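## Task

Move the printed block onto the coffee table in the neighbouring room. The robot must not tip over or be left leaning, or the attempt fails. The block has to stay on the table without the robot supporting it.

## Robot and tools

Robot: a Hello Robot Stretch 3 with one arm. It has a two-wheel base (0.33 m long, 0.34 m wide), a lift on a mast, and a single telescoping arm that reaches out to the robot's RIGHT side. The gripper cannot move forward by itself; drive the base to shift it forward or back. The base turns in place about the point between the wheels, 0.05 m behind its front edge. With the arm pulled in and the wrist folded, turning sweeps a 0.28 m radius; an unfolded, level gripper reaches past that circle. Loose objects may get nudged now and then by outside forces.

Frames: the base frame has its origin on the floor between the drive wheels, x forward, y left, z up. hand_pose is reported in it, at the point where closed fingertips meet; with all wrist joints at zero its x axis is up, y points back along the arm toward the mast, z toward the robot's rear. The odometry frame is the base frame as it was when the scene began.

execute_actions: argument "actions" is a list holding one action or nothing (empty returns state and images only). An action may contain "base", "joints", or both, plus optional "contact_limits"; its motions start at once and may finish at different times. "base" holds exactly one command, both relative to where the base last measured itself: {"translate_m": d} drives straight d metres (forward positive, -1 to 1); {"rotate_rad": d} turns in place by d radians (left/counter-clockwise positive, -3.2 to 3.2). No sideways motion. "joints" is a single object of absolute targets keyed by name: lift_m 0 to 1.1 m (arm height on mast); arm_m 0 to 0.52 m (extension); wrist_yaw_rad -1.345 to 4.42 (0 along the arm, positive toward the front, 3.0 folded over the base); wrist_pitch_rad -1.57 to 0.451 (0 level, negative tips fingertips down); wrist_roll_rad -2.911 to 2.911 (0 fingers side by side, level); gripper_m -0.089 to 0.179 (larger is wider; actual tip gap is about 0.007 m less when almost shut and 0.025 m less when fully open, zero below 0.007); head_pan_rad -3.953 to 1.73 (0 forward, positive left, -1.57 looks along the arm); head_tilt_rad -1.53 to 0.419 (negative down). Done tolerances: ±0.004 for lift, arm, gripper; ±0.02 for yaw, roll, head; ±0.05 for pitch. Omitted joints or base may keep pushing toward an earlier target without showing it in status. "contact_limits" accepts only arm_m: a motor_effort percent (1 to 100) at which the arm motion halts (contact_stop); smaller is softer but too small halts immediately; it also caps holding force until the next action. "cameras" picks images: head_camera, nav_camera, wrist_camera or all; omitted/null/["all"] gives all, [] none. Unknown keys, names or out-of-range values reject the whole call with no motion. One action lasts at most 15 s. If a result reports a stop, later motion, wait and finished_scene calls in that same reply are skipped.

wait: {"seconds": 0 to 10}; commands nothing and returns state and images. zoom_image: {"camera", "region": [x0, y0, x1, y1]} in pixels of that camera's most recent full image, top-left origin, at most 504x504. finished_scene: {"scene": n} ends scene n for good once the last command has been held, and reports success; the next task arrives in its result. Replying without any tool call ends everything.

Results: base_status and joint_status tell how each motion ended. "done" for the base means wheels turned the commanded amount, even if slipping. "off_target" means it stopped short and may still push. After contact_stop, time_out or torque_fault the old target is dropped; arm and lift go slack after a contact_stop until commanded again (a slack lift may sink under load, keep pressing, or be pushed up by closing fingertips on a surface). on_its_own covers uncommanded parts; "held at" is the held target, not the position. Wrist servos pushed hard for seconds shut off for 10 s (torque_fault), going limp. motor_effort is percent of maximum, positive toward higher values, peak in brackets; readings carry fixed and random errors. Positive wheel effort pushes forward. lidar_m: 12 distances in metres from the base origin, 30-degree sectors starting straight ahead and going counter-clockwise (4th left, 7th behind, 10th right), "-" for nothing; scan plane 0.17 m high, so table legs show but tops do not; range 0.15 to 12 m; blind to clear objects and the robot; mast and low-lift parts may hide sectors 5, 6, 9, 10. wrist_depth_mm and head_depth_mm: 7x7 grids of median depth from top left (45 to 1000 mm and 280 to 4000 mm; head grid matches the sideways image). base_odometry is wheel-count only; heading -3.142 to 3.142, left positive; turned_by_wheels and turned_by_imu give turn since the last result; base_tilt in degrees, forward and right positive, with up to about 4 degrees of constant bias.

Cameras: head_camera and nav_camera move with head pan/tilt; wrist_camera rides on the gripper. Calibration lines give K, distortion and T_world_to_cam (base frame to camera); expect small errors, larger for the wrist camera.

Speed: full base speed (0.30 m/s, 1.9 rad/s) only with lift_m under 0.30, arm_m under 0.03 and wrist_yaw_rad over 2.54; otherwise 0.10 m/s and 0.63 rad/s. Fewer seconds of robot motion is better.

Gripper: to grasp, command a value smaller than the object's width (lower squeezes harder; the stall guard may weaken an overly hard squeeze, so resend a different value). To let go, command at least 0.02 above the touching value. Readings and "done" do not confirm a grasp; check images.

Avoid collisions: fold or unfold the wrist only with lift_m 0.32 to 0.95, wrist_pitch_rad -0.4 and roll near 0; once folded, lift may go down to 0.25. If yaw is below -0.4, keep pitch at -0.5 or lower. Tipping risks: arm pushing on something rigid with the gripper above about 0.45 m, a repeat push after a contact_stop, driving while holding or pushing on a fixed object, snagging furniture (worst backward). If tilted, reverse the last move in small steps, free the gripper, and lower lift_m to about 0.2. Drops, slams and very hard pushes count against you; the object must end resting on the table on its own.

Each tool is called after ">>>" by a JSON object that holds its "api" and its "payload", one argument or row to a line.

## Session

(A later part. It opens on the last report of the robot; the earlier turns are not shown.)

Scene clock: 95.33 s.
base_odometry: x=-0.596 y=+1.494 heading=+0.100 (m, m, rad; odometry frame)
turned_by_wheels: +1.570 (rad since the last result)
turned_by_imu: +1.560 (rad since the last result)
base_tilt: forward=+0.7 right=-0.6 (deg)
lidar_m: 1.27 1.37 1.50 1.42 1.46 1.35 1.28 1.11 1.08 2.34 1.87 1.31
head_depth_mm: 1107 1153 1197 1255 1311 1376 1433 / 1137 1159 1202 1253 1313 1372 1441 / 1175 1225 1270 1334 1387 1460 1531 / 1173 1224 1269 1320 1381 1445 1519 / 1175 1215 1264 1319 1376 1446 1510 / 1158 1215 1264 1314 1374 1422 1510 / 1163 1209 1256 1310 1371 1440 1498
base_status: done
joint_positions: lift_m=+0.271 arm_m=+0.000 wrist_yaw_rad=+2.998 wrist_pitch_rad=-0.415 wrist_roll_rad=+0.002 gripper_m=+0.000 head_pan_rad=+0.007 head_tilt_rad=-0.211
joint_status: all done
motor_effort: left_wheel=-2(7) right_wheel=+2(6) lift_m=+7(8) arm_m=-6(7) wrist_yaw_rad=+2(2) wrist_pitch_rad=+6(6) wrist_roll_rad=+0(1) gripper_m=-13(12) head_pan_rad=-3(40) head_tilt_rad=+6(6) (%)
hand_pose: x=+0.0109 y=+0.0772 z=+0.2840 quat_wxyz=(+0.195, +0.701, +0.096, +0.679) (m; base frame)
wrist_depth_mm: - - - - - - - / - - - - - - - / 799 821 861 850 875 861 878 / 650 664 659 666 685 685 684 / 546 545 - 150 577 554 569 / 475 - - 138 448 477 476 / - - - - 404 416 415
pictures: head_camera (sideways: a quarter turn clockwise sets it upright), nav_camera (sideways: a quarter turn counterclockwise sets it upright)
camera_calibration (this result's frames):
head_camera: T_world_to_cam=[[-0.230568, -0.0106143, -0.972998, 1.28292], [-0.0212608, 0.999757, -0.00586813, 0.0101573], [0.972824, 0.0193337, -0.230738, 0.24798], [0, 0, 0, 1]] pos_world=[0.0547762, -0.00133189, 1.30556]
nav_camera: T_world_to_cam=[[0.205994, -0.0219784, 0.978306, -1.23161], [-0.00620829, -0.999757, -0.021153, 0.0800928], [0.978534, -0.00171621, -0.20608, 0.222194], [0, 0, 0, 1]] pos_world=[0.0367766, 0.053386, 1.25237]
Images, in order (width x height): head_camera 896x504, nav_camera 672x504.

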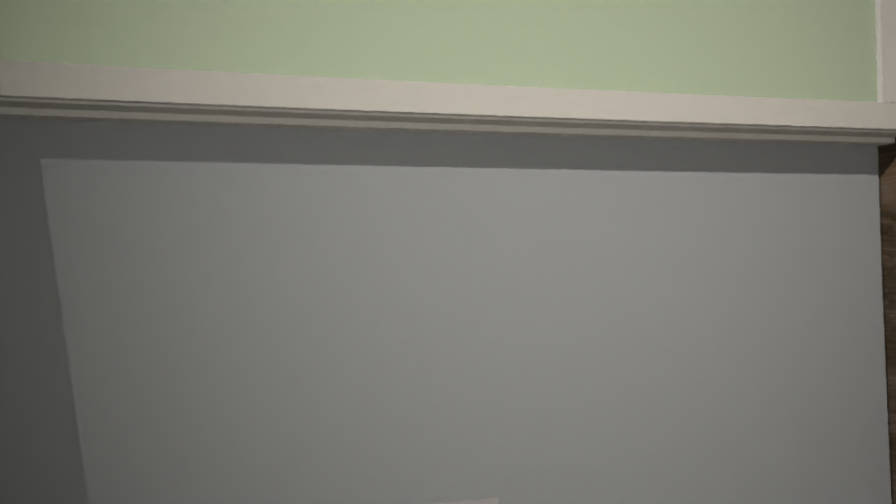

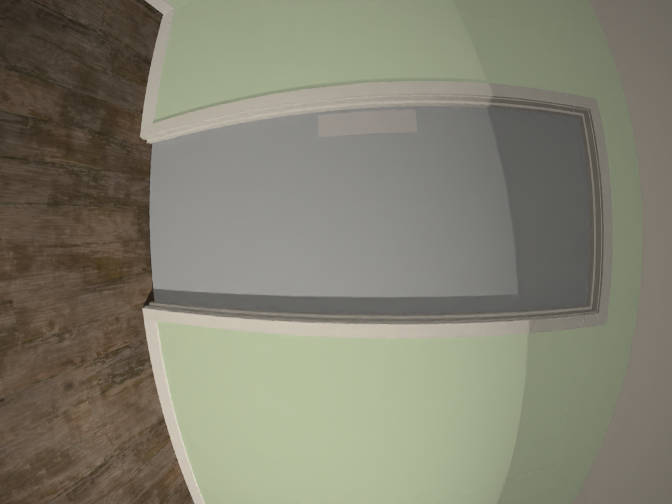

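>>> {"api": "execute_actions", "payload": {
  "actions": [
    {"base":{"rotate_rad":0.2}}
  ],
  "cameras": []
}}

>>> {"api": "execute_actions", "payload": {
  "actions": [
    {"base":{"translate_m":1.0}}
  ],
  "cameras": []
}}

>>> {"api": "execute_actions", "payload": {
  "actions": [
    {"base":{"translate_m":0.7}}
  ],
  "cameras": []
}}

>>> {"api": "execute_actions", "payload": {
  "actions": [
    {"base":{"translate_m":0.7}}
  ],
  "cameras": ["nav_camera"]
}}

Scene clock: 102.47 s.
base_odometry: x=-0.596 y=+1.494 heading=+0.300 (m, m, rad; odometry frame)
turned_by_wheels: +0.200 (rad since the last result)
turned_by_imu: +0.198 (rad since the last result)
base_tilt: forward=+0.7 right=-0.5 (deg)
lidar_m: 1.33 1.37 1.43 1.42 1.56 1.28 1.28 1.08 2.15 2.34 1.56 1.28
head_depth_mm: 1129 1169 1217 1270 1322 1386 1433 / 1147 1188 1228 1294 1349 1408 1477 / 1177 1215 1262 1316 1373 1443 1509 / 1192 1231 1278 1342 1401 1460 1543 / 1209 1256 1321 1372 1441 1496 1568 / 1222 1282 1325 1378 1425 1496 1548 / 1184 1227 1274 1328 1391 1463 1537
base_status: done
joint_positions: lift_m=+0.271 arm_m=+0.000 wrist_yaw_rad=+2.998 wrist_pitch_rad=-0.415 wrist_roll_rad=+0.002 gripper_m=+0.000 head_pan_rad=+0.007 head_tilt_rad=-0.211
joint_status: not commanded
motor_effort: left_wheel=-2(10) right_wheel=+2(7) lift_m=+7(7) arm_m=-6(6) wrist_yaw_rad=+2(2) wrist_pitch_rad=+6(6) wrist_roll_rad=+1(0) gripper_m=-12(13) head_pan_rad=-4(4) head_tilt_rad=+5(5) (%)
hand_pose: x=+0.0109 y=+0.0772 z=+0.2840 quat_wxyz=(+0.195, +0.701, +0.096, +0.679) (m; base frame)
wrist_depth_mm: - - - - - - - / - - - - - - - / 816 828 838 865 854 881 880 / 647 657 665 666 683 692 679 / 524 549 - 150 568 569 565 / 471 - - 137 455 483 477 / - - - - 410 419 412
pictures: none
No camera images: the call's "cameras" was empty. Leave "cameras" out to get every camera's image.

Scene clock: 107.57 s.
base_odometry: x=+0.360 y=+1.789 heading=+0.300 (m, m, rad; odometry frame)
turned_by_wheels: +0.000 (rad since the last result)
turned_by_imu: -0.003 (rad since the last result)
base_tilt: forward=+0.6 right=-0.5 (deg)
lidar_m: 0.34 0.38 0.50 1.28 1.39 2.16 2.26 1.98 2.51 0.66 0.43 0.35
head_depth_mm: - - - 286 298 311 326 / - - 283 291 304 317 332 / - - 285 296 309 323 339 / - 282 289 302 315 330 346 / - 285 295 308 322 337 354 / - 288 300 313 329 344 361 / 283 293 305 319 335 352 369
base_status: done
joint_positions: lift_m=+0.271 arm_m=+0.000 wrist_yaw_rad=+2.998 wrist_pitch_rad=-0.415 wrist_roll_rad=+0.002 gripper_m=+0.000 head_pan_rad=+0.007 head_tilt_rad=-0.210
joint_status: not commanded
motor_effort: left_wheel=-2(6) right_wheel=+2(8) lift_m=+7(8) arm_m=-6(6) wrist_yaw_rad=+1(2) wrist_pitch_rad=+6(6) wrist_roll_rad=+0(1) gripper_m=-12(12) head_pan_rad=-3(2) head_tilt_rad=+5(6) (%)
hand_pose: x=+0.0109 y=+0.0772 z=+0.2840 quat_wxyz=(+0.195, +0.701, +0.096, +0.679) (m; base frame)
wrist_depth_mm: - - - - - 523 396 / - - - - - 483 431 / 805 835 841 846 824 511 427 / 642 651 672 664 665 555 419 / 540 537 - 149 568 552 417 / 473 - - 137 446 476 409 / - - - - 415 413 392
pictures: none
No camera images: the call's "cameras" was empty. Leave "cameras" out to get every camera's image.

Scene clock: 111.80 s.
base_odometry: x=+1.029 y=+1.996 heading=+0.300 (m, m, rad; odometry frame)
turned_by_wheels: +0.000 (rad since the last result)
turned_by_imu: -0.273 (rad since the last result)
base_tilt: forward=+0.7 right=-0.5 (deg)
lidar_m: 1.87 1.89 1.38 1.27 0.50 0.52 2.90 2.57 0.44 0.42 0.43 0.57
head_depth_mm: 1740 1813 1873 1982 2045 2129 1704 / 1739 1780 1865 1930 2046 2104 1703 / 1695 1770 1841 1920 2006 2063 1702 / 1683 1752 1810 1898 1978 2048 1714 / 1662 1727 1798 1873 1929 2025 1712 / 1647 1715 1761 1857 1920 2019 1707 / 1642 1695 1754 1838 1889 1982 1730
base_status: done
joint_positions: lift_m=+0.270 arm_m=+0.000 wrist_yaw_rad=+2.998 wrist_pitch_rad=-0.418 wrist_roll_rad=+0.004 gripper_m=+0.000 head_pan_rad=+0.004 head_tilt_rad=-0.205
joint_status: not commanded
motor_effort: left_wheel=+0(61) right_wheel=+0(36) lift_m=+12(12) arm_m=+4(6) wrist_yaw_rad=+1(14) wrist_pitch_rad=+7(8) wrist_roll_rad=-1(1) gripper_m=-13(12) head_pan_rad=-3(4) head_tilt_rad=+3(6) (%)
hand_pose: x=+0.0110 y=+0.0774 z=+0.2830 quat_wxyz=(+0.197, +0.701, +0.096, +0.678) (m; base frame)
wrist_depth_mm: 413 - - - - - - / 416 598 - - - - - / 436 582 861 845 844 870 875 / 472 576 661 676 667 681 686 / 517 538 - 149 568 554 558 / 480 - - 137 451 473 474 / - - - - 403 412 417
pictures: none
No camera images: the call's "cameras" was empty. Leave "cameras" out to get every camera's image.

Scene clock: 115.93 s.
base_odometry: x=+1.697 y=+2.203 heading=+0.300 (m, m, rad; odometry frame)
turned_by_wheels: +0.000 (rad since the last result)
turned_by_imu: -0.002 (rad since the last result)
base_tilt: forward=+0.7 right=-0.6 (deg)
lidar_m: 1.17 1.18 1.47 1.36 1.37 1.08 3.59 0.58 0.40 0.39 1.76 1.27
head_depth_mm: 1074 1111 1159 1204 1267 1312 1388 / 1050 1103 1142 1195 1253 1305 1360 / 1044 1087 1129 1180 1230 1282 1349 / 1038 1070 1115 1161 1218 1275 1330 / 1022 1059 1099 1154 1201 1252 1308 / 1013 1047 1092 1136 1183 1236 1287 / 1000 1032 1077 1119 1170 1222 1273
base_status: done
joint_positions: lift_m=+0.270 arm_m=+0.000 wrist_yaw_rad=+2.998 wrist_pitch_rad=-0.418 wrist_roll_rad=+0.004 gripper_m=+0.000 head_pan_rad=+0.004 head_tilt_rad=-0.205
joint_status: not commanded
motor_effort: left_wheel=+1(8) right_wheel=+0(3) lift_m=+12(12) arm_m=+4(5) wrist_yaw_rad=+2(2) wrist_pitch_rad=+7(7) wrist_roll_rad=-1(1) gripper_m=-12(11) head_pan_rad=-3(3) head_tilt_rad=+2(3) (%)
hand_pose: x=+0.0108 y=+0.0774 z=+0.2830 quat_wxyz=(+0.196, +0.701, +0.097, +0.678) (m; base frame)
wrist_depth_mm: - - - - - - - / - - - - - - - / 840 807 859 829 868 867 897 / 647 658 665 668 677 689 685 / 535 542 - 150 580 555 568 / 463 - - 137 447 473 477 / - - - - 403 405 408
pictures: nav_camera (sideways: a quarter turn counterclockwise sets it upright)
camera_calibration (this result's frames):
nav_camera: T_world_to_cam=[[0.200279, -0.0225254, 0.97948, -1.23311], [-0.00861902, -0.999737, -0.0212289, 0.0802064], [0.979701, -0.00419045, -0.200421, 0.21482], [0, 0, 0, 1]] pos_world=[0.0371974, 0.0533093, 1.25256]
Images, in order (width x height): nav_camera 672x504.

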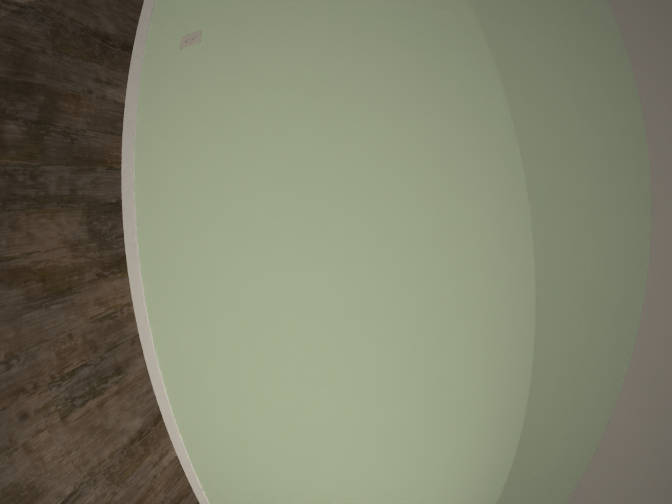

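>>> {"api": "execute_actions", "payload": {
  "actions": [
    {"base":{"translate_m":0.4}}
  ],
  "cameras": []
}}

>>> {"api": "execute_actions", "payload": {
  "actions": [
    {"base":{"rotate_rad":-1.47},"joints":{"head_tilt_rad":-0.45}}
  ],
  "cameras": ["nav_camera","head_camera"]
}}

Scene clock: 123.37 s.
base_odometry: x=+2.080 y=+2.321 heading=+0.300 (m, m, rad; odometry frame)
turned_by_wheels: +0.000 (rad since the last result)
turned_by_imu: -0.002 (rad since the last result)
base_tilt: forward=+0.7 right=-0.5 (deg)
lidar_m: 0.77 0.78 0.98 1.41 1.43 1.45 1.50 0.58 1.71 1.70 1.27 0.84
head_depth_mm: 691 716 747 779 813 853 892 / 684 710 738 768 803 840 877 / 673 699 728 759 790 829 866 / 667 691 718 749 780 814 855 / 656 683 708 740 773 805 841 / 650 673 701 728 762 796 830 / 643 668 693 721 751 781 815
base_status: done
joint_positions: lift_m=+0.270 arm_m=+0.000 wrist_yaw_rad=+2.998 wrist_pitch_rad=-0.418 wrist_roll_rad=+0.004 gripper_m=+0.000 head_pan_rad=+0.004 head_tilt_rad=-0.205
joint_status: not commanded
motor_effort: left_wheel=+1(9) right_wheel=+0(4) lift_m=+12(11) arm_m=+4(4) wrist_yaw_rad=+1(2) wrist_pitch_rad=+7(7) wrist_roll_rad=-1(1) gripper_m=-12(12) head_pan_rad=-2(2) head_tilt_rad=+3(2) (%)
hand_pose: x=+0.0108 y=+0.0774 z=+0.2830 quat_wxyz=(+0.196, +0.701, +0.097, +0.678) (m; base frame)
wrist_depth_mm: - - - - - 975 729 / - - - - - - 748 / 822 804 846 840 864 889 751 / 654 645 661 666 669 693 705 / 550 539 - 150 570 552 562 / 462 - - 137 447 463 470 / - - - - 405 412 413
pictures: none
No camera images: the call's "cameras" was empty. Leave "cameras" out to get every camera's image.

Scene clock: 125.43 s.
base_odometry: x=+2.080 y=+2.321 heading=-1.170 (m, m, rad; odometry frame)
turned_by_wheels: -1.470 (rad since the last result)
turned_by_imu: -1.462 (rad since the last result)
base_tilt: forward=+0.7 right=-0.5 (deg)
lidar_m: 1.70 1.11 0.81 0.78 0.80 1.09 1.41 1.46 1.45 1.16 0.58 1.89
head_depth_mm: 2028 2230 2400 2234 2071 1661 1376 / 2038 2193 2395 2236 2069 1669 1371 / 2017 2196 2389 2115 2094 1684 1369 / 2042 2207 2383 2597 2193 1688 1370 / 2031 2197 2410 2591 2180 1700 1376 / 2043 2207 2399 2623 2185 1680 1365 / 2043 2167 2328 2410 2129 1692 1383
base_status: done
joint_positions: lift_m=+0.270 arm_m=+0.000 wrist_yaw_rad=+2.998 wrist_pitch_rad=-0.418 wrist_roll_rad=+0.004 gripper_m=+0.000 head_pan_rad=+0.004 head_tilt_rad=-0.445
joint_status: all done
motor_effort: left_wheel=+2(10) right_wheel=-1(3) lift_m=+12(12) arm_m=+4(4) wrist_yaw_rad=+2(1) wrist_pitch_rad=+7(7) wrist_roll_rad=-1(1) gripper_m=-11(12) head_pan_rad=-2(3) head_tilt_rad=-3(23) (%)
hand_pose: x=+0.0108 y=+0.0774 z=+0.2830 quat_wxyz=(+0.196, +0.701, +0.097, +0.678) (m; base frame)
wrist_depth_mm: 713 - 729 759 765 803 820 / 776 789 807 818 846 893 914 / 776 805 845 843 843 858 881 / 657 639 673 679 651 685 693 / 535 540 - 149 575 558 570 / 481 - - 138 445 472 474 / - - - - 405 407 410
pictures: head_camera (sideways: a quarter turn clockwise sets it upright), nav_camera (sideways: a quarter turn counterclockwise sets it upright)
camera_calibration (this result's frames):
head_camera: T_world_to_cam=[[-0.450456, -0.0110083, -0.892731, 1.17948], [-0.0197039, 0.999803, -0.00238642, 0.00561377], [0.892581, 0.0165153, -0.450584, 0.53458], [0, 0, 0, 1]] pos_world=[0.0542565, -0.00145734, 1.29384]
nav_camera: T_world_to_cam=[[0.427712, -0.0215136, 0.903659, -1.13549], [-0.0132939, -0.999758, -0.0175093, 0.0753863], [0.903817, -0.00452422, -0.427895, 0.511331], [0, 0, 0, 1]] pos_world=[0.024515, 0.0532531, 1.24621]
Images, in order (width x height): head_camera 896x504, nav_camera 672x504.

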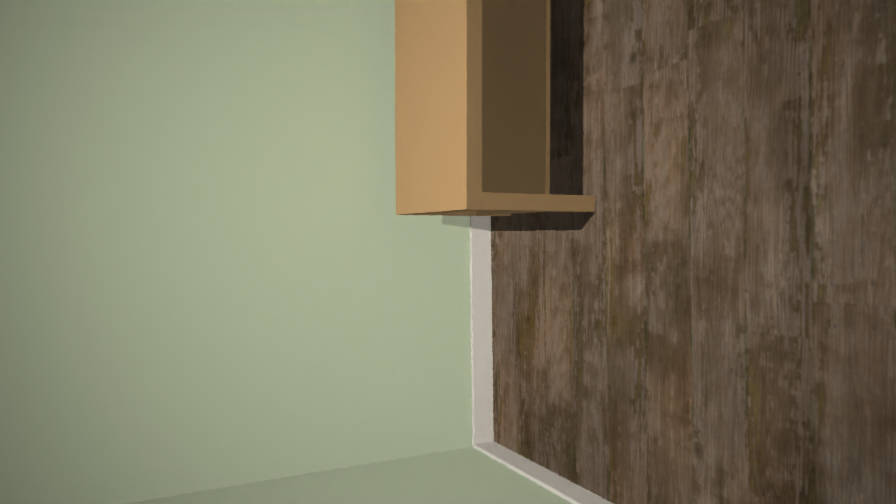

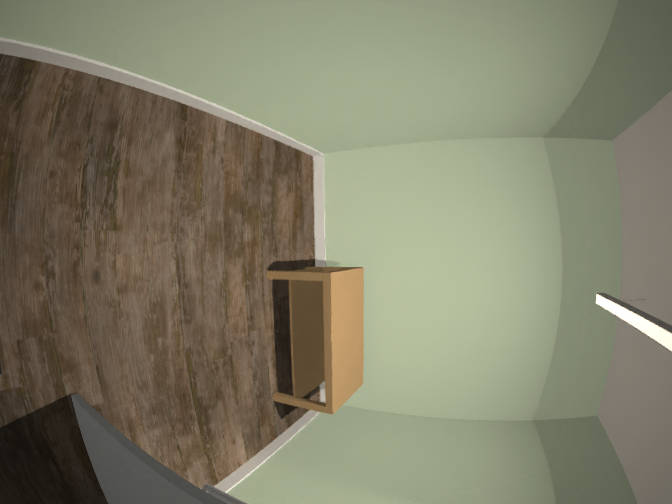

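Square. Drive 1.15, turn, back 0.45.

>>> {"api": "execute_actions", "payload": {
  "actions": [
    {"base":{"translate_m":1.0}}
  ],
  "cameras": []
}}

>>> {"api": "execute_actions", "payload": {
  "actions": [
    {"base":{"translate_m":0.15}}
  ],
  "cameras": []
}}

>>> {"api": "execute_actions", "payload": {
  "actions": [
    {"base":{"rotate_rad":1.57}}
  ],
  "cameras": []
}}

>>> {"api": "execute_actions", "payload": {
  "actions": [
    {"base":{"translate_m":-0.45}}
  ],
  "cameras": []
}}

>>> {"api": "execute_actions", "payload": {
  "actions": [
    {"joints":{"lift_m":0.6,"head_pan_rad":-1.57,"head_tilt_rad":-0.9}}
  ],
  "cameras": []
}}

>>> {"api": "execute_actions", "payload": {
  "actions": [
    {"joints":{"wrist_yaw_rad":0}}
  ],
  "cameras": []
}}

>>> {"api": "execute_actions", "payload": {
  "actions": [
    {"joints":{"arm_m":0.38}}
  ],
  "cameras": ["head_camera","wrist_camera"]
}}

Scene clock: 139.77 s.
base_odometry: x=+2.470 y=+1.400 heading=-1.170 (m, m, rad; odometry frame)
turned_by_wheels: +0.000 (rad since the last result)
turned_by_imu: -0.003 (rad since the last result)
base_tilt: forward=+0.7 right=-0.5 (deg)
lidar_m: 0.70 1.14 0.82 0.79 0.82 1.10 2.41 0.79 0.90 1.34 1.17 1.42
head_depth_mm: 1150 1245 1345 1480 1394 1081 1144 / 1155 1235 1359 1483 1403 1087 1147 / 1150 1244 1353 1477 1554 1169 1035 / 1151 1231 1337 1469 1626 1677 1368 / 1143 1242 1348 1474 1634 1680 1380 / 1145 1229 1340 1482 1616 1690 1377 / 1143 1238 1345 1474 1634 1685 1377
base_status: done
joint_positions: lift_m=+0.270 arm_m=+0.000 wrist_yaw_rad=+2.998 wrist_pitch_rad=-0.418 wrist_roll_rad=+0.004 gripper_m=+0.000 head_pan_rad=+0.004 head_tilt_rad=-0.446
joint_status: not commanded
motor_effort: left_wheel=+2(11) right_wheel=-1(5) lift_m=+12(12) arm_m=+4(3) wrist_yaw_rad=+2(1) wrist_pitch_rad=+7(7) wrist_roll_rad=-1(1) gripper_m=-12(12) head_pan_rad=-3(2) head_tilt_rad=-2(3) (%)
hand_pose: x=+0.0108 y=+0.0774 z=+0.2830 quat_wxyz=(+0.196, +0.701, +0.097, +0.678) (m; base frame)
wrist_depth_mm: 706 - 754 769 782 817 855 / 759 791 811 828 890 888 931 / 784 830 847 873 843 873 884 / 666 657 655 662 668 678 689 / 543 539 - 149 576 566 552 / 470 - - 138 440 476 471 / - - - - 404 404 412
pictures: none
No camera images: the call's "cameras" was empty. Leave "cameras" out to get every camera's image.

Scene clock: 141.90 s.
base_odometry: x=+2.528 y=+1.262 heading=-1.170 (m, m, rad; odometry frame)
turned_by_wheels: +0.000 (rad since the last result)
turned_by_imu: -0.001 (rad since the last result)
base_tilt: forward=+0.7 right=-0.5 (deg)
lidar_m: 0.55 1.14 0.83 0.79 0.82 1.11 2.55 0.91 1.13 1.33 1.09 1.27
head_depth_mm: 1022 1097 1199 1310 1391 1089 888 / 1022 1102 1188 1302 1393 1092 892 / 1022 1098 1181 1307 1436 1157 1208 / 1011 1101 1197 1305 1441 1573 1375 / 1020 1097 1194 1300 1444 1585 1379 / 1009 1094 1185 1307 1430 1593 1378 / 1014 1089 1187 1303 1445 1585 1387
base_status: done
joint_positions: lift_m=+0.270 arm_m=+0.000 wrist_yaw_rad=+2.998 wrist_pitch_rad=-0.418 wrist_roll_rad=+0.004 gripper_m=+0.000 head_pan_rad=+0.004 head_tilt_rad=-0.446
joint_status: not commanded
motor_effort: left_wheel=+2(10) right_wheel=-1(2) lift_m=+11(12) arm_m=+4(4) wrist_yaw_rad=+2(1) wrist_pitch_rad=+7(7) wrist_roll_rad=-1(1) gripper_m=-12(13) head_pan_rad=-2(1) head_tilt_rad=-2(2) (%)
hand_pose: x=+0.0108 y=+0.0774 z=+0.2830 quat_wxyz=(+0.196, +0.701, +0.097, +0.678) (m; base frame)
wrist_depth_mm: 695 - 761 757 792 817 860 / 761 787 812 838 868 899 922 / 790 832 837 832 841 857 853 / 650 655 661 666 672 675 681 / 525 548 - 149 580 551 558 / 471 - - 136 457 474 480 / - - - - 411 414 413
pictures: none
No camera images: the call's "cameras" was empty. Leave "cameras" out to get every camera's image.

Scene clock: 144.10 s.
base_odometry: x=+2.528 y=+1.262 heading=+0.400 (m, m, rad; odometry frame)
turned_by_wheels: +1.570 (rad since the last result)
turned_by_imu: +1.561 (rad since the last result)
base_tilt: forward=+0.7 right=-0.5 (deg)
lidar_m: 0.79 0.81 1.10 2.55 0.97 1.11 1.33 1.09 1.27 0.56 1.15 0.83
head_depth_mm: 648 698 757 831 918 1029 1159 / 645 698 757 828 913 1019 1152 / 643 695 754 825 913 1023 1151 / 643 694 752 824 910 1014 1150 / 642 693 754 826 908 1013 1148 / 644 692 749 820 910 1016 1150 / 641 689 750 823 907 1012 1135
base_status: done
joint_positions: lift_m=+0.270 arm_m=+0.000 wrist_yaw_rad=+2.998 wrist_pitch_rad=-0.418 wrist_roll_rad=+0.004 gripper_m=+0.000 head_pan_rad=+0.004 head_tilt_rad=-0.446
joint_status: not commanded
motor_effort: left_wheel=-2(8) right_wheel=+2(8) lift_m=+11(12) arm_m=+4(3) wrist_yaw_rad=+2(2) wrist_pitch_rad=+7(7) wrist_roll_rad=-1(1) gripper_m=-11(12) head_pan_rad=-2(2) head_tilt_rad=-2(3) (%)
hand_pose: x=+0.0108 y=+0.0774 z=+0.2830 quat_wxyz=(+0.196, +0.701, +0.097, +0.678) (m; base frame)
wrist_depth_mm: 716 - - - - - 829 / 746 - - - - - 826 / 790 809 853 857 868 846 775 / 663 637 664 666 674 678 683 / 541 536 - 150 571 549 562 / 467 - - 137 444 474 475 / - - - - 413 407 417
pictures: none
No camera images: the call's "cameras" was empty. Leave "cameras" out to get every camera's image.

Scene clock: 147.33 s.
base_odometry: x=+2.114 y=+1.087 heading=+0.400 (m, m, rad; odometry frame)
turned_by_wheels: +0.000 (rad since the last result)
turned_by_imu: +0.000 (rad since the last result)
base_tilt: forward=+0.6 right=-0.5 (deg)
lidar_m: 1.24 1.28 1.71 0.77 0.81 0.92 0.89 0.91 0.74 1.23 0.63 1.30
head_depth_mm: 1041 1126 1224 1345 1491 1600 1361 / 1044 1125 1216 1339 1470 1590 1366 / 1039 1119 1213 1350 1472 1597 1377 / 1039 1120 1220 1334 1467 1582 1374 / 1039 1115 1223 1339 1462 1588 1382 / 1033 1116 1208 1333 1473 1584 1373 / 1035 1115 1211 1331 1451 1585 1384
base_status: done
joint_positions: lift_m=+0.270 arm_m=+0.000 wrist_yaw_rad=+2.998 wrist_pitch_rad=-0.418 wrist_roll_rad=+0.004 gripper_m=+0.000 head_pan_rad=+0.004 head_tilt_rad=-0.446
joint_status: not commanded
motor_effort: left_wheel=-3(11) right_wheel=+2(5) lift_m=+12(12) arm_m=+3(3) wrist_yaw_rad=+1(1) wrist_pitch_rad=+7(7) wrist_roll_rad=-1(1) gripper_m=-12(12) head_pan_rad=-1(1) head_tilt_rad=-3(3) (%)
hand_pose: x=+0.0108 y=+0.0774 z=+0.2830 quat_wxyz=(+0.196, +0.701, +0.097, +0.678) (m; base frame)
wrist_depth_mm: 712 - 724 - - - - / 788 796 786 - - - - / 810 813 832 851 867 875 873 / 644 657 666 669 673 677 680 / 534 546 - 150 576 564 564 / 476 - - 137 443 472 476 / - - - - 406 409 409
pictures: none
No camera images: the call's "cameras" was empty. Leave "cameras" out to get every camera's image.

Scene clock: 151.17 s.
base_odometry: x=+2.114 y=+1.087 heading=+0.400 (m, m, rad; odometry frame)
turned_by_wheels: +0.000 (rad since the last result)
turned_by_imu: -0.001 (rad since the last result)
base_tilt: forward=+0.7 right=-0.6 (deg)
lidar_m: 1.24 1.28 1.71 0.77 0.81 0.93 0.89 0.92 0.74 1.23 0.63 1.29
head_depth_mm: 1118 1294 1261 1069 1262 1265 - / 1117 1293 1273 1072 1263 1282 - / 1114 1290 1277 1070 1260 1281 - / 1114 1282 1271 1078 1268 1290 1117 / 1101 1288 1274 1070 1264 1266 1137 / 1107 1293 1282 1083 1246 1262 1137 / 1100 1283 1530 1599 1396 1268 1134
base_status: not commanded
joint_positions: lift_m=+0.599 arm_m=+0.000 wrist_yaw_rad=+2.998 wrist_pitch_rad=-0.418 wrist_roll_rad=+0.004 gripper_m=+0.000 head_pan_rad=-1.563 head_tilt_rad=-0.889
joint_status: all done
motor_effort: left_wheel=-2(2) right_wheel=+2(2) lift_m=+27(28) arm_m=+3(4) wrist_yaw_rad=+2(1) wrist_pitch_rad=+7(7) wrist_roll_rad=-1(1) gripper_m=-13(12) head_pan_rad=-3(43) head_tilt_rad=-6(35) (%)
hand_pose: x=+0.0108 y=+0.0774 z=+0.6120 quat_wxyz=(+0.196, +0.701, +0.097, +0.678) (m; base frame)
wrist_depth_mm: 701 - 738 - - - - / 792 785 803 - - - - / 860 904 883 - - - - / 976 963 - - - - - / - - - 150 - - - / 820 830 - 141 805 862 873 / 711 739 740 728 755 750 766
pictures: none
No camera images: the call's "cameras" was empty. Leave "cameras" out to get every camera's image.

Scene clock: 153.67 s.
base_odometry: x=+2.114 y=+1.087 heading=+0.400 (m, m, rad; odometry frame)
turned_by_wheels: +0.000 (rad since the last result)
turned_by_imu: -0.001 (rad since the last result)
base_tilt: forward=+0.7 right=-0.5 (deg)
lidar_m: 1.24 1.28 1.72 0.77 0.81 0.93 0.89 0.91 0.74 1.23 0.63 1.30
head_depth_mm: 1116 1304 1270 1072 1262 1266 - / 1108 1294 1268 1070 1266 1285 - / 1107 1288 1276 1074 1261 1288 - / 1106 1286 1269 1079 1263 1262 1143 / 1103 1294 1281 1080 1270 1268 1132 / 1103 1276 1291 1076 1252 1264 1132 / 1106 1275 1536 1609 1382 1268 1137
base_status: not commanded
joint_positions: lift_m=+0.599 arm_m=+0.000 wrist_yaw_rad=+0.003 wrist_pitch_rad=-0.418 wrist_roll_rad=+0.004 gripper_m=+0.000 head_pan_rad=-1.563 head_tilt_rad=-0.889
joint_status: all done
motor_effort: left_wheel=-3(2) right_wheel=+2(2) lift_m=+27(26) arm_m=+3(4) wrist_yaw_rad=-1(1) wrist_pitch_rad=+7(7) wrist_roll_rad=-1(1) gripper_m=-12(12) head_pan_rad=-4(3) head_tilt_rad=-6(6) (%)
hand_pose: x=-0.0209 y=-0.3691 z=+0.6120 quat_wxyz=(+0.691, +0.148, -0.692, -0.146) (m; base frame)
wrist_depth_mm: 906 898 881 912 898 903 859 / - - 806 817 832 920 935 / - 568 572 588 591 606 641 / - 453 462 464 473 469 478 / 895 434 426 150 420 409 403 / 836 561 641 140 619 674 713 / 724 677 720 723 735 695 581
pictures: none
No camera images: the call's "cameras" was empty. Leave "cameras" out to get every camera's image.

Scene clock: 157.67 s.
base_odometry: x=+2.114 y=+1.087 heading=+0.400 (m, m, rad; odometry frame)
turned_by_wheels: +0.000 (rad since the last result)
turned_by_imu: -0.001 (rad since the last result)
base_tilt: forward=+0.7 right=-0.5 (deg)
lidar_m: 1.24 1.28 1.72 0.77 0.81 0.93 0.89 0.91 0.74 1.22 0.63 1.30
head_depth_mm: 1118 1295 1265 1066 1255 1258 1138 / 1112 1294 1268 1097 - 1234 1147 / 1111 1292 1306 1026 1264 1268 1147 / 1105 1288 1305 1047 1262 1261 1147 / 1107 1289 1278 1076 1275 1270 1131 / 1102 1275 1287 1085 1251 1270 1131 / 1101 1273 1535 1614 1390 1271 1137
base_status: not commanded
joint_positions: lift_m=+0.599 arm_m=+0.380 wrist_yaw_rad=+0.001 wrist_pitch_rad=-0.418 wrist_roll_rad=+0.004 gripper_m=+0.000 head_pan_rad=-1.563 head_tilt_rad=-0.889
joint_status: all done
motor_effort: left_wheel=-2(2) right_wheel=+2(2) lift_m=+27(27) arm_m=+4(5) wrist_yaw_rad=+0(2) wrist_pitch_rad=+7(7) wrist_roll_rad=-1(1) gripper_m=-12(11) head_pan_rad=-4(3) head_tilt_rad=-6(7) (%)
hand_pose: x=-0.0212 y=-0.7490 z=+0.6120 quat_wxyz=(+0.691, +0.147, -0.693, -0.147) (m; base frame)
wrist_depth_mm: 561 544 544 544 548 536 542 / 605 613 602 593 604 581 574 / 661 656 658 646 667 654 646 / 725 450 455 461 468 480 475 / 370 373 385 149 391 391 390 / 315 317 311 141 307 332 327 / 276 277 279 280 284 285 291
pictures: head_camera (sideways: a quarter turn clockwise sets it upright), wrist_camera
camera_calibration (this result's frames):
head_camera: T_world_to_cam=[[-0.0151081, 0.790083, -0.612813, 0.811957], [0.999737, 0.0225273, 0.00439663, -0.00943503], [0.0172787, -0.612585, -0.790216, 0.981718], [0, 0, 0, 1]] pos_world=[0.00473684, -0.0399154, 1.27339]
wrist_camera: T_world_to_cam=[[-0.998485, -0.0486597, 0.0256803, -0.0660549], [-0.0499048, 0.604419, -0.795102, 0.963232], [0.0231678, -0.795179, -0.605932, -0.0630127], [0, 0, 0, 1]] pos_world=[-0.0164251, -0.635516, 0.729382]
Images, in order (width x height): head_camera 896x504, wrist_camera 644x364.

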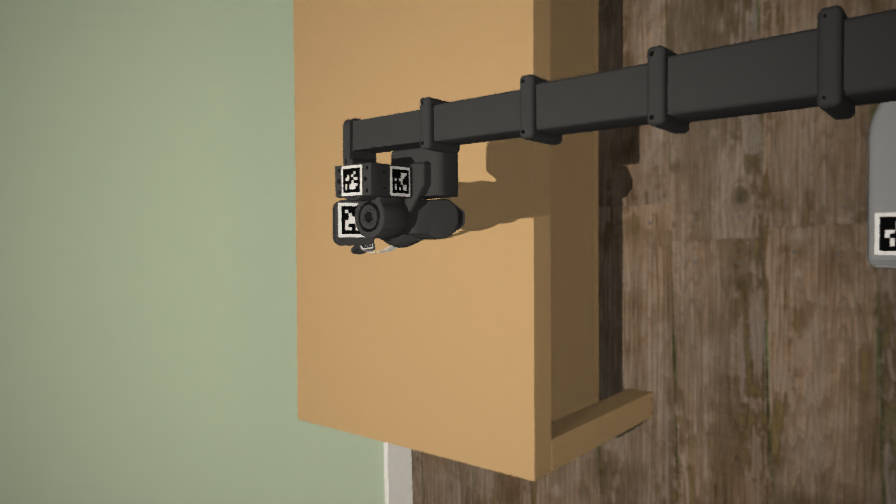

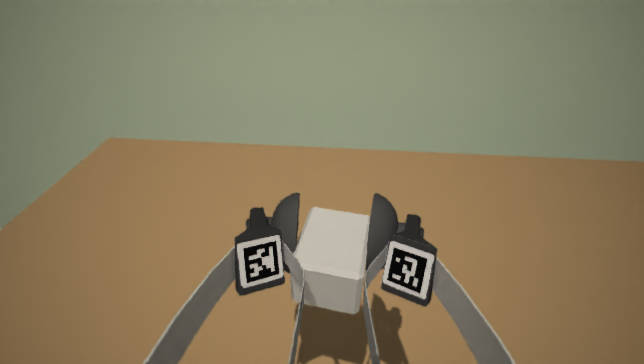

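Bottom-row depth 280 vs 141 at grasp → lower ~0.135.

>>> {"api": "execute_actions", "payload": {
  "actions": [
    {"joints":{"lift_m":0.468}}
  ],
  "cameras": []
}}

>>> {"api": "execute_actions", "payload": {
  "actions": [
    {"joints":{"gripper_m":0.1}}
  ],
  "cameras": []
}}

>>> {"api": "execute_actions", "payload": {
  "actions": [
    {"joints":{"lift_m":0.6}}
  ],
  "cameras": ["wrist_camera"]
}}

Scene clock: 164.33 s.
base_odometry: x=+2.114 y=+1.087 heading=+0.400 (m, m, rad; odometry frame)
turned_by_wheels: +0.000 (rad since the last result)
turned_by_imu: -0.001 (rad since the last result)
base_tilt: forward=+0.7 right=-0.5 (deg)
lidar_m: 1.24 1.28 1.72 0.77 0.81 0.93 0.89 0.91 0.74 1.23 0.63 1.30
head_depth_mm: 1118 1298 1258 1067 1258 1252 1127 / 1117 1293 1272 1070 1258 1281 - / 1110 1284 1267 1148 1278 1258 1149 / 1104 1293 1276 1073 1273 1263 1149 / 1106 1290 1282 1076 1269 1261 1131 / 1103 1296 1286 1077 1242 1274 1130 / 1109 1287 1521 1620 1395 1279 1141
base_status: not commanded
joint_positions: lift_m=+0.469 arm_m=+0.380 wrist_yaw_rad=+0.001 wrist_pitch_rad=-0.418 wrist_roll_rad=+0.004 gripper_m=+0.000 head_pan_rad=-1.563 head_tilt_rad=-0.889
joint_status: all done
motor_effort: left_wheel=-2(2) right_wheel=+2(2) lift_m=+7(23) arm_m=+3(5) wrist_yaw_rad=-1(0) wrist_pitch_rad=+7(7) wrist_roll_rad=-1(1) gripper_m=-12(11) head_pan_rad=-4(3) head_tilt_rad=-6(6) (%)
hand_pose: x=-0.0212 y=-0.7490 z=+0.4813 quat_wxyz=(+0.691, +0.147, -0.693, -0.147) (m; base frame)
wrist_depth_mm: 564 556 548 561 530 541 540 / 407 406 416 423 431 439 565 / 299 300 307 309 312 319 322 / 236 239 240 244 248 247 253 / 196 198 203 150 211 205 208 / 168 170 165 141 163 174 175 / 147 147 148 148 150 152 152
pictures: none
No camera images: the call's "cameras" was empty. Leave "cameras" out to get every camera's image.

Scene clock: 165.83 s.
base_odometry: x=+2.114 y=+1.087 heading=+0.400 (m, m, rad; odometry frame)
turned_by_wheels: +0.000 (rad since the last result)
turned_by_imu: +0.000 (rad since the last result)
base_tilt: forward=+0.7 right=-0.5 (deg)
lidar_m: 1.24 1.28 1.72 0.77 0.81 0.93 0.89 0.91 0.74 1.23 0.63 1.30
head_depth_mm: 1117 1302 1264 1060 1257 1260 1130 / 1114 1294 1262 1072 1256 1277 - / 1113 1290 1280 - 1274 1268 1144 / 1105 1285 1276 1077 1265 1258 1146 / 1108 1279 1282 1078 1274 1265 1127 / 1106 1289 1283 1075 1245 1270 1133 / 1100 1281 1526 1598 1387 1262 1133
base_status: not commanded
joint_positions: lift_m=+0.469 arm_m=+0.380 wrist_yaw_rad=+0.001 wrist_pitch_rad=-0.418 wrist_roll_rad=+0.004 gripper_m=+0.100 head_pan_rad=-1.563 head_tilt_rad=-0.889
joint_status: all done
motor_effort: left_wheel=-2(3) right_wheel=+2(2) lift_m=+7(7) arm_m=+4(4) wrist_yaw_rad=+0(0) wrist_pitch_rad=+7(7) wrist_roll_rad=-1(1) gripper_m=+0(79) head_pan_rad=-4(3) head_tilt_rad=-6(6) (%)
hand_pose: x=-0.0212 y=-0.7490 z=+0.4813 quat_wxyz=(+0.691, +0.147, -0.693, -0.147) (m; base frame)
wrist_depth_mm: 561 561 550 538 546 536 532 / 399 407 418 425 432 442 563 / 297 304 307 310 314 321 324 / 237 241 245 245 247 250 252 / 197 197 201 194 203 206 207 / 168 169 165 143 172 179 175 / 147 147 149 150 150 151 153
pictures: none
No camera images: the call's "cameras" was empty. Leave "cameras" out to get every camera's image.

Scene clock: 167.87 s.
base_odometry: x=+2.114 y=+1.087 heading=+0.400 (m, m, rad; odometry frame)
turned_by_wheels: +0.000 (rad since the last result)
turned_by_imu: +0.000 (rad since the last result)
base_tilt: forward=+0.7 right=-0.5 (deg)
lidar_m: 1.24 1.28 1.72 0.77 0.81 0.92 0.89 0.91 0.74 1.22 0.63 1.29
head_depth_mm: 1118 1300 1263 1071 1264 1254 1142 / 1110 1300 1264 1087 - 1242 1149 / 1108 1296 1301 1024 1265 1257 1145 / 1100 1297 1308 1051 1258 1266 1149 / 1111 1280 1289 1074 1259 1268 1131 / 1105 1283 1281 1078 1250 1260 1132 / 1107 1285 1517 1614 1389 1269 1143
base_status: not commanded
joint_positions: lift_m=+0.599 arm_m=+0.380 wrist_yaw_rad=+0.001 wrist_pitch_rad=-0.418 wrist_roll_rad=+0.004 gripper_m=+0.100 head_pan_rad=-1.563 head_tilt_rad=-0.889
joint_status: all done
motor_effort: left_wheel=-2(2) right_wheel=+2(2) lift_m=+26(29) arm_m=+4(4) wrist_yaw_rad=-1(0) wrist_pitch_rad=+7(7) wrist_roll_rad=-1(1) gripper_m=+0(0) head_pan_rad=-2(4) head_tilt_rad=-6(6) (%)
hand_pose: x=-0.0212 y=-0.7490 z=+0.6120 quat_wxyz=(+0.691, +0.147, -0.693, -0.147) (m; base frame)
wrist_depth_mm: 561 549 552 547 552 535 539 / 612 609 608 584 602 588 591 / 675 639 648 638 669 639 645 / 733 450 450 462 465 461 481 / 372 371 383 384 383 387 392 / 314 315 311 323 324 337 330 / 276 279 282 283 283 287 287
pictures: wrist_camera
camera_calibration (this result's frames):
wrist_camera: T_world_to_cam=[[-0.998485, -0.0486593, 0.0256804, -0.0660553], [-0.0499048, 0.604419, -0.795102, 0.96324], [0.0231674, -0.795179, -0.605932, -0.0630142], [0, 0, 0, 1]] pos_world=[-0.0164251, -0.635522, 0.729388]
Images, in order (width x height): wrist_camera 644x364.

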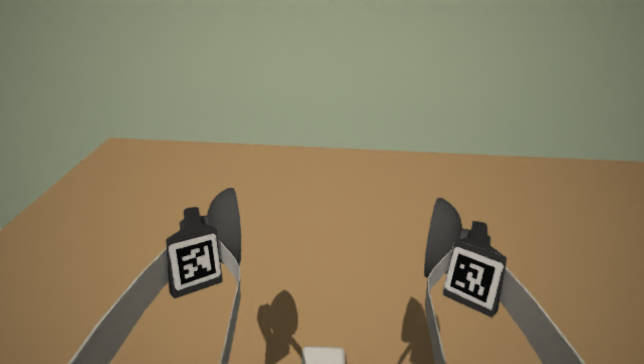

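>>> {"api": "finished_scene", "payload": {
  "scene": 2
}}

The scene is finished: the task was done.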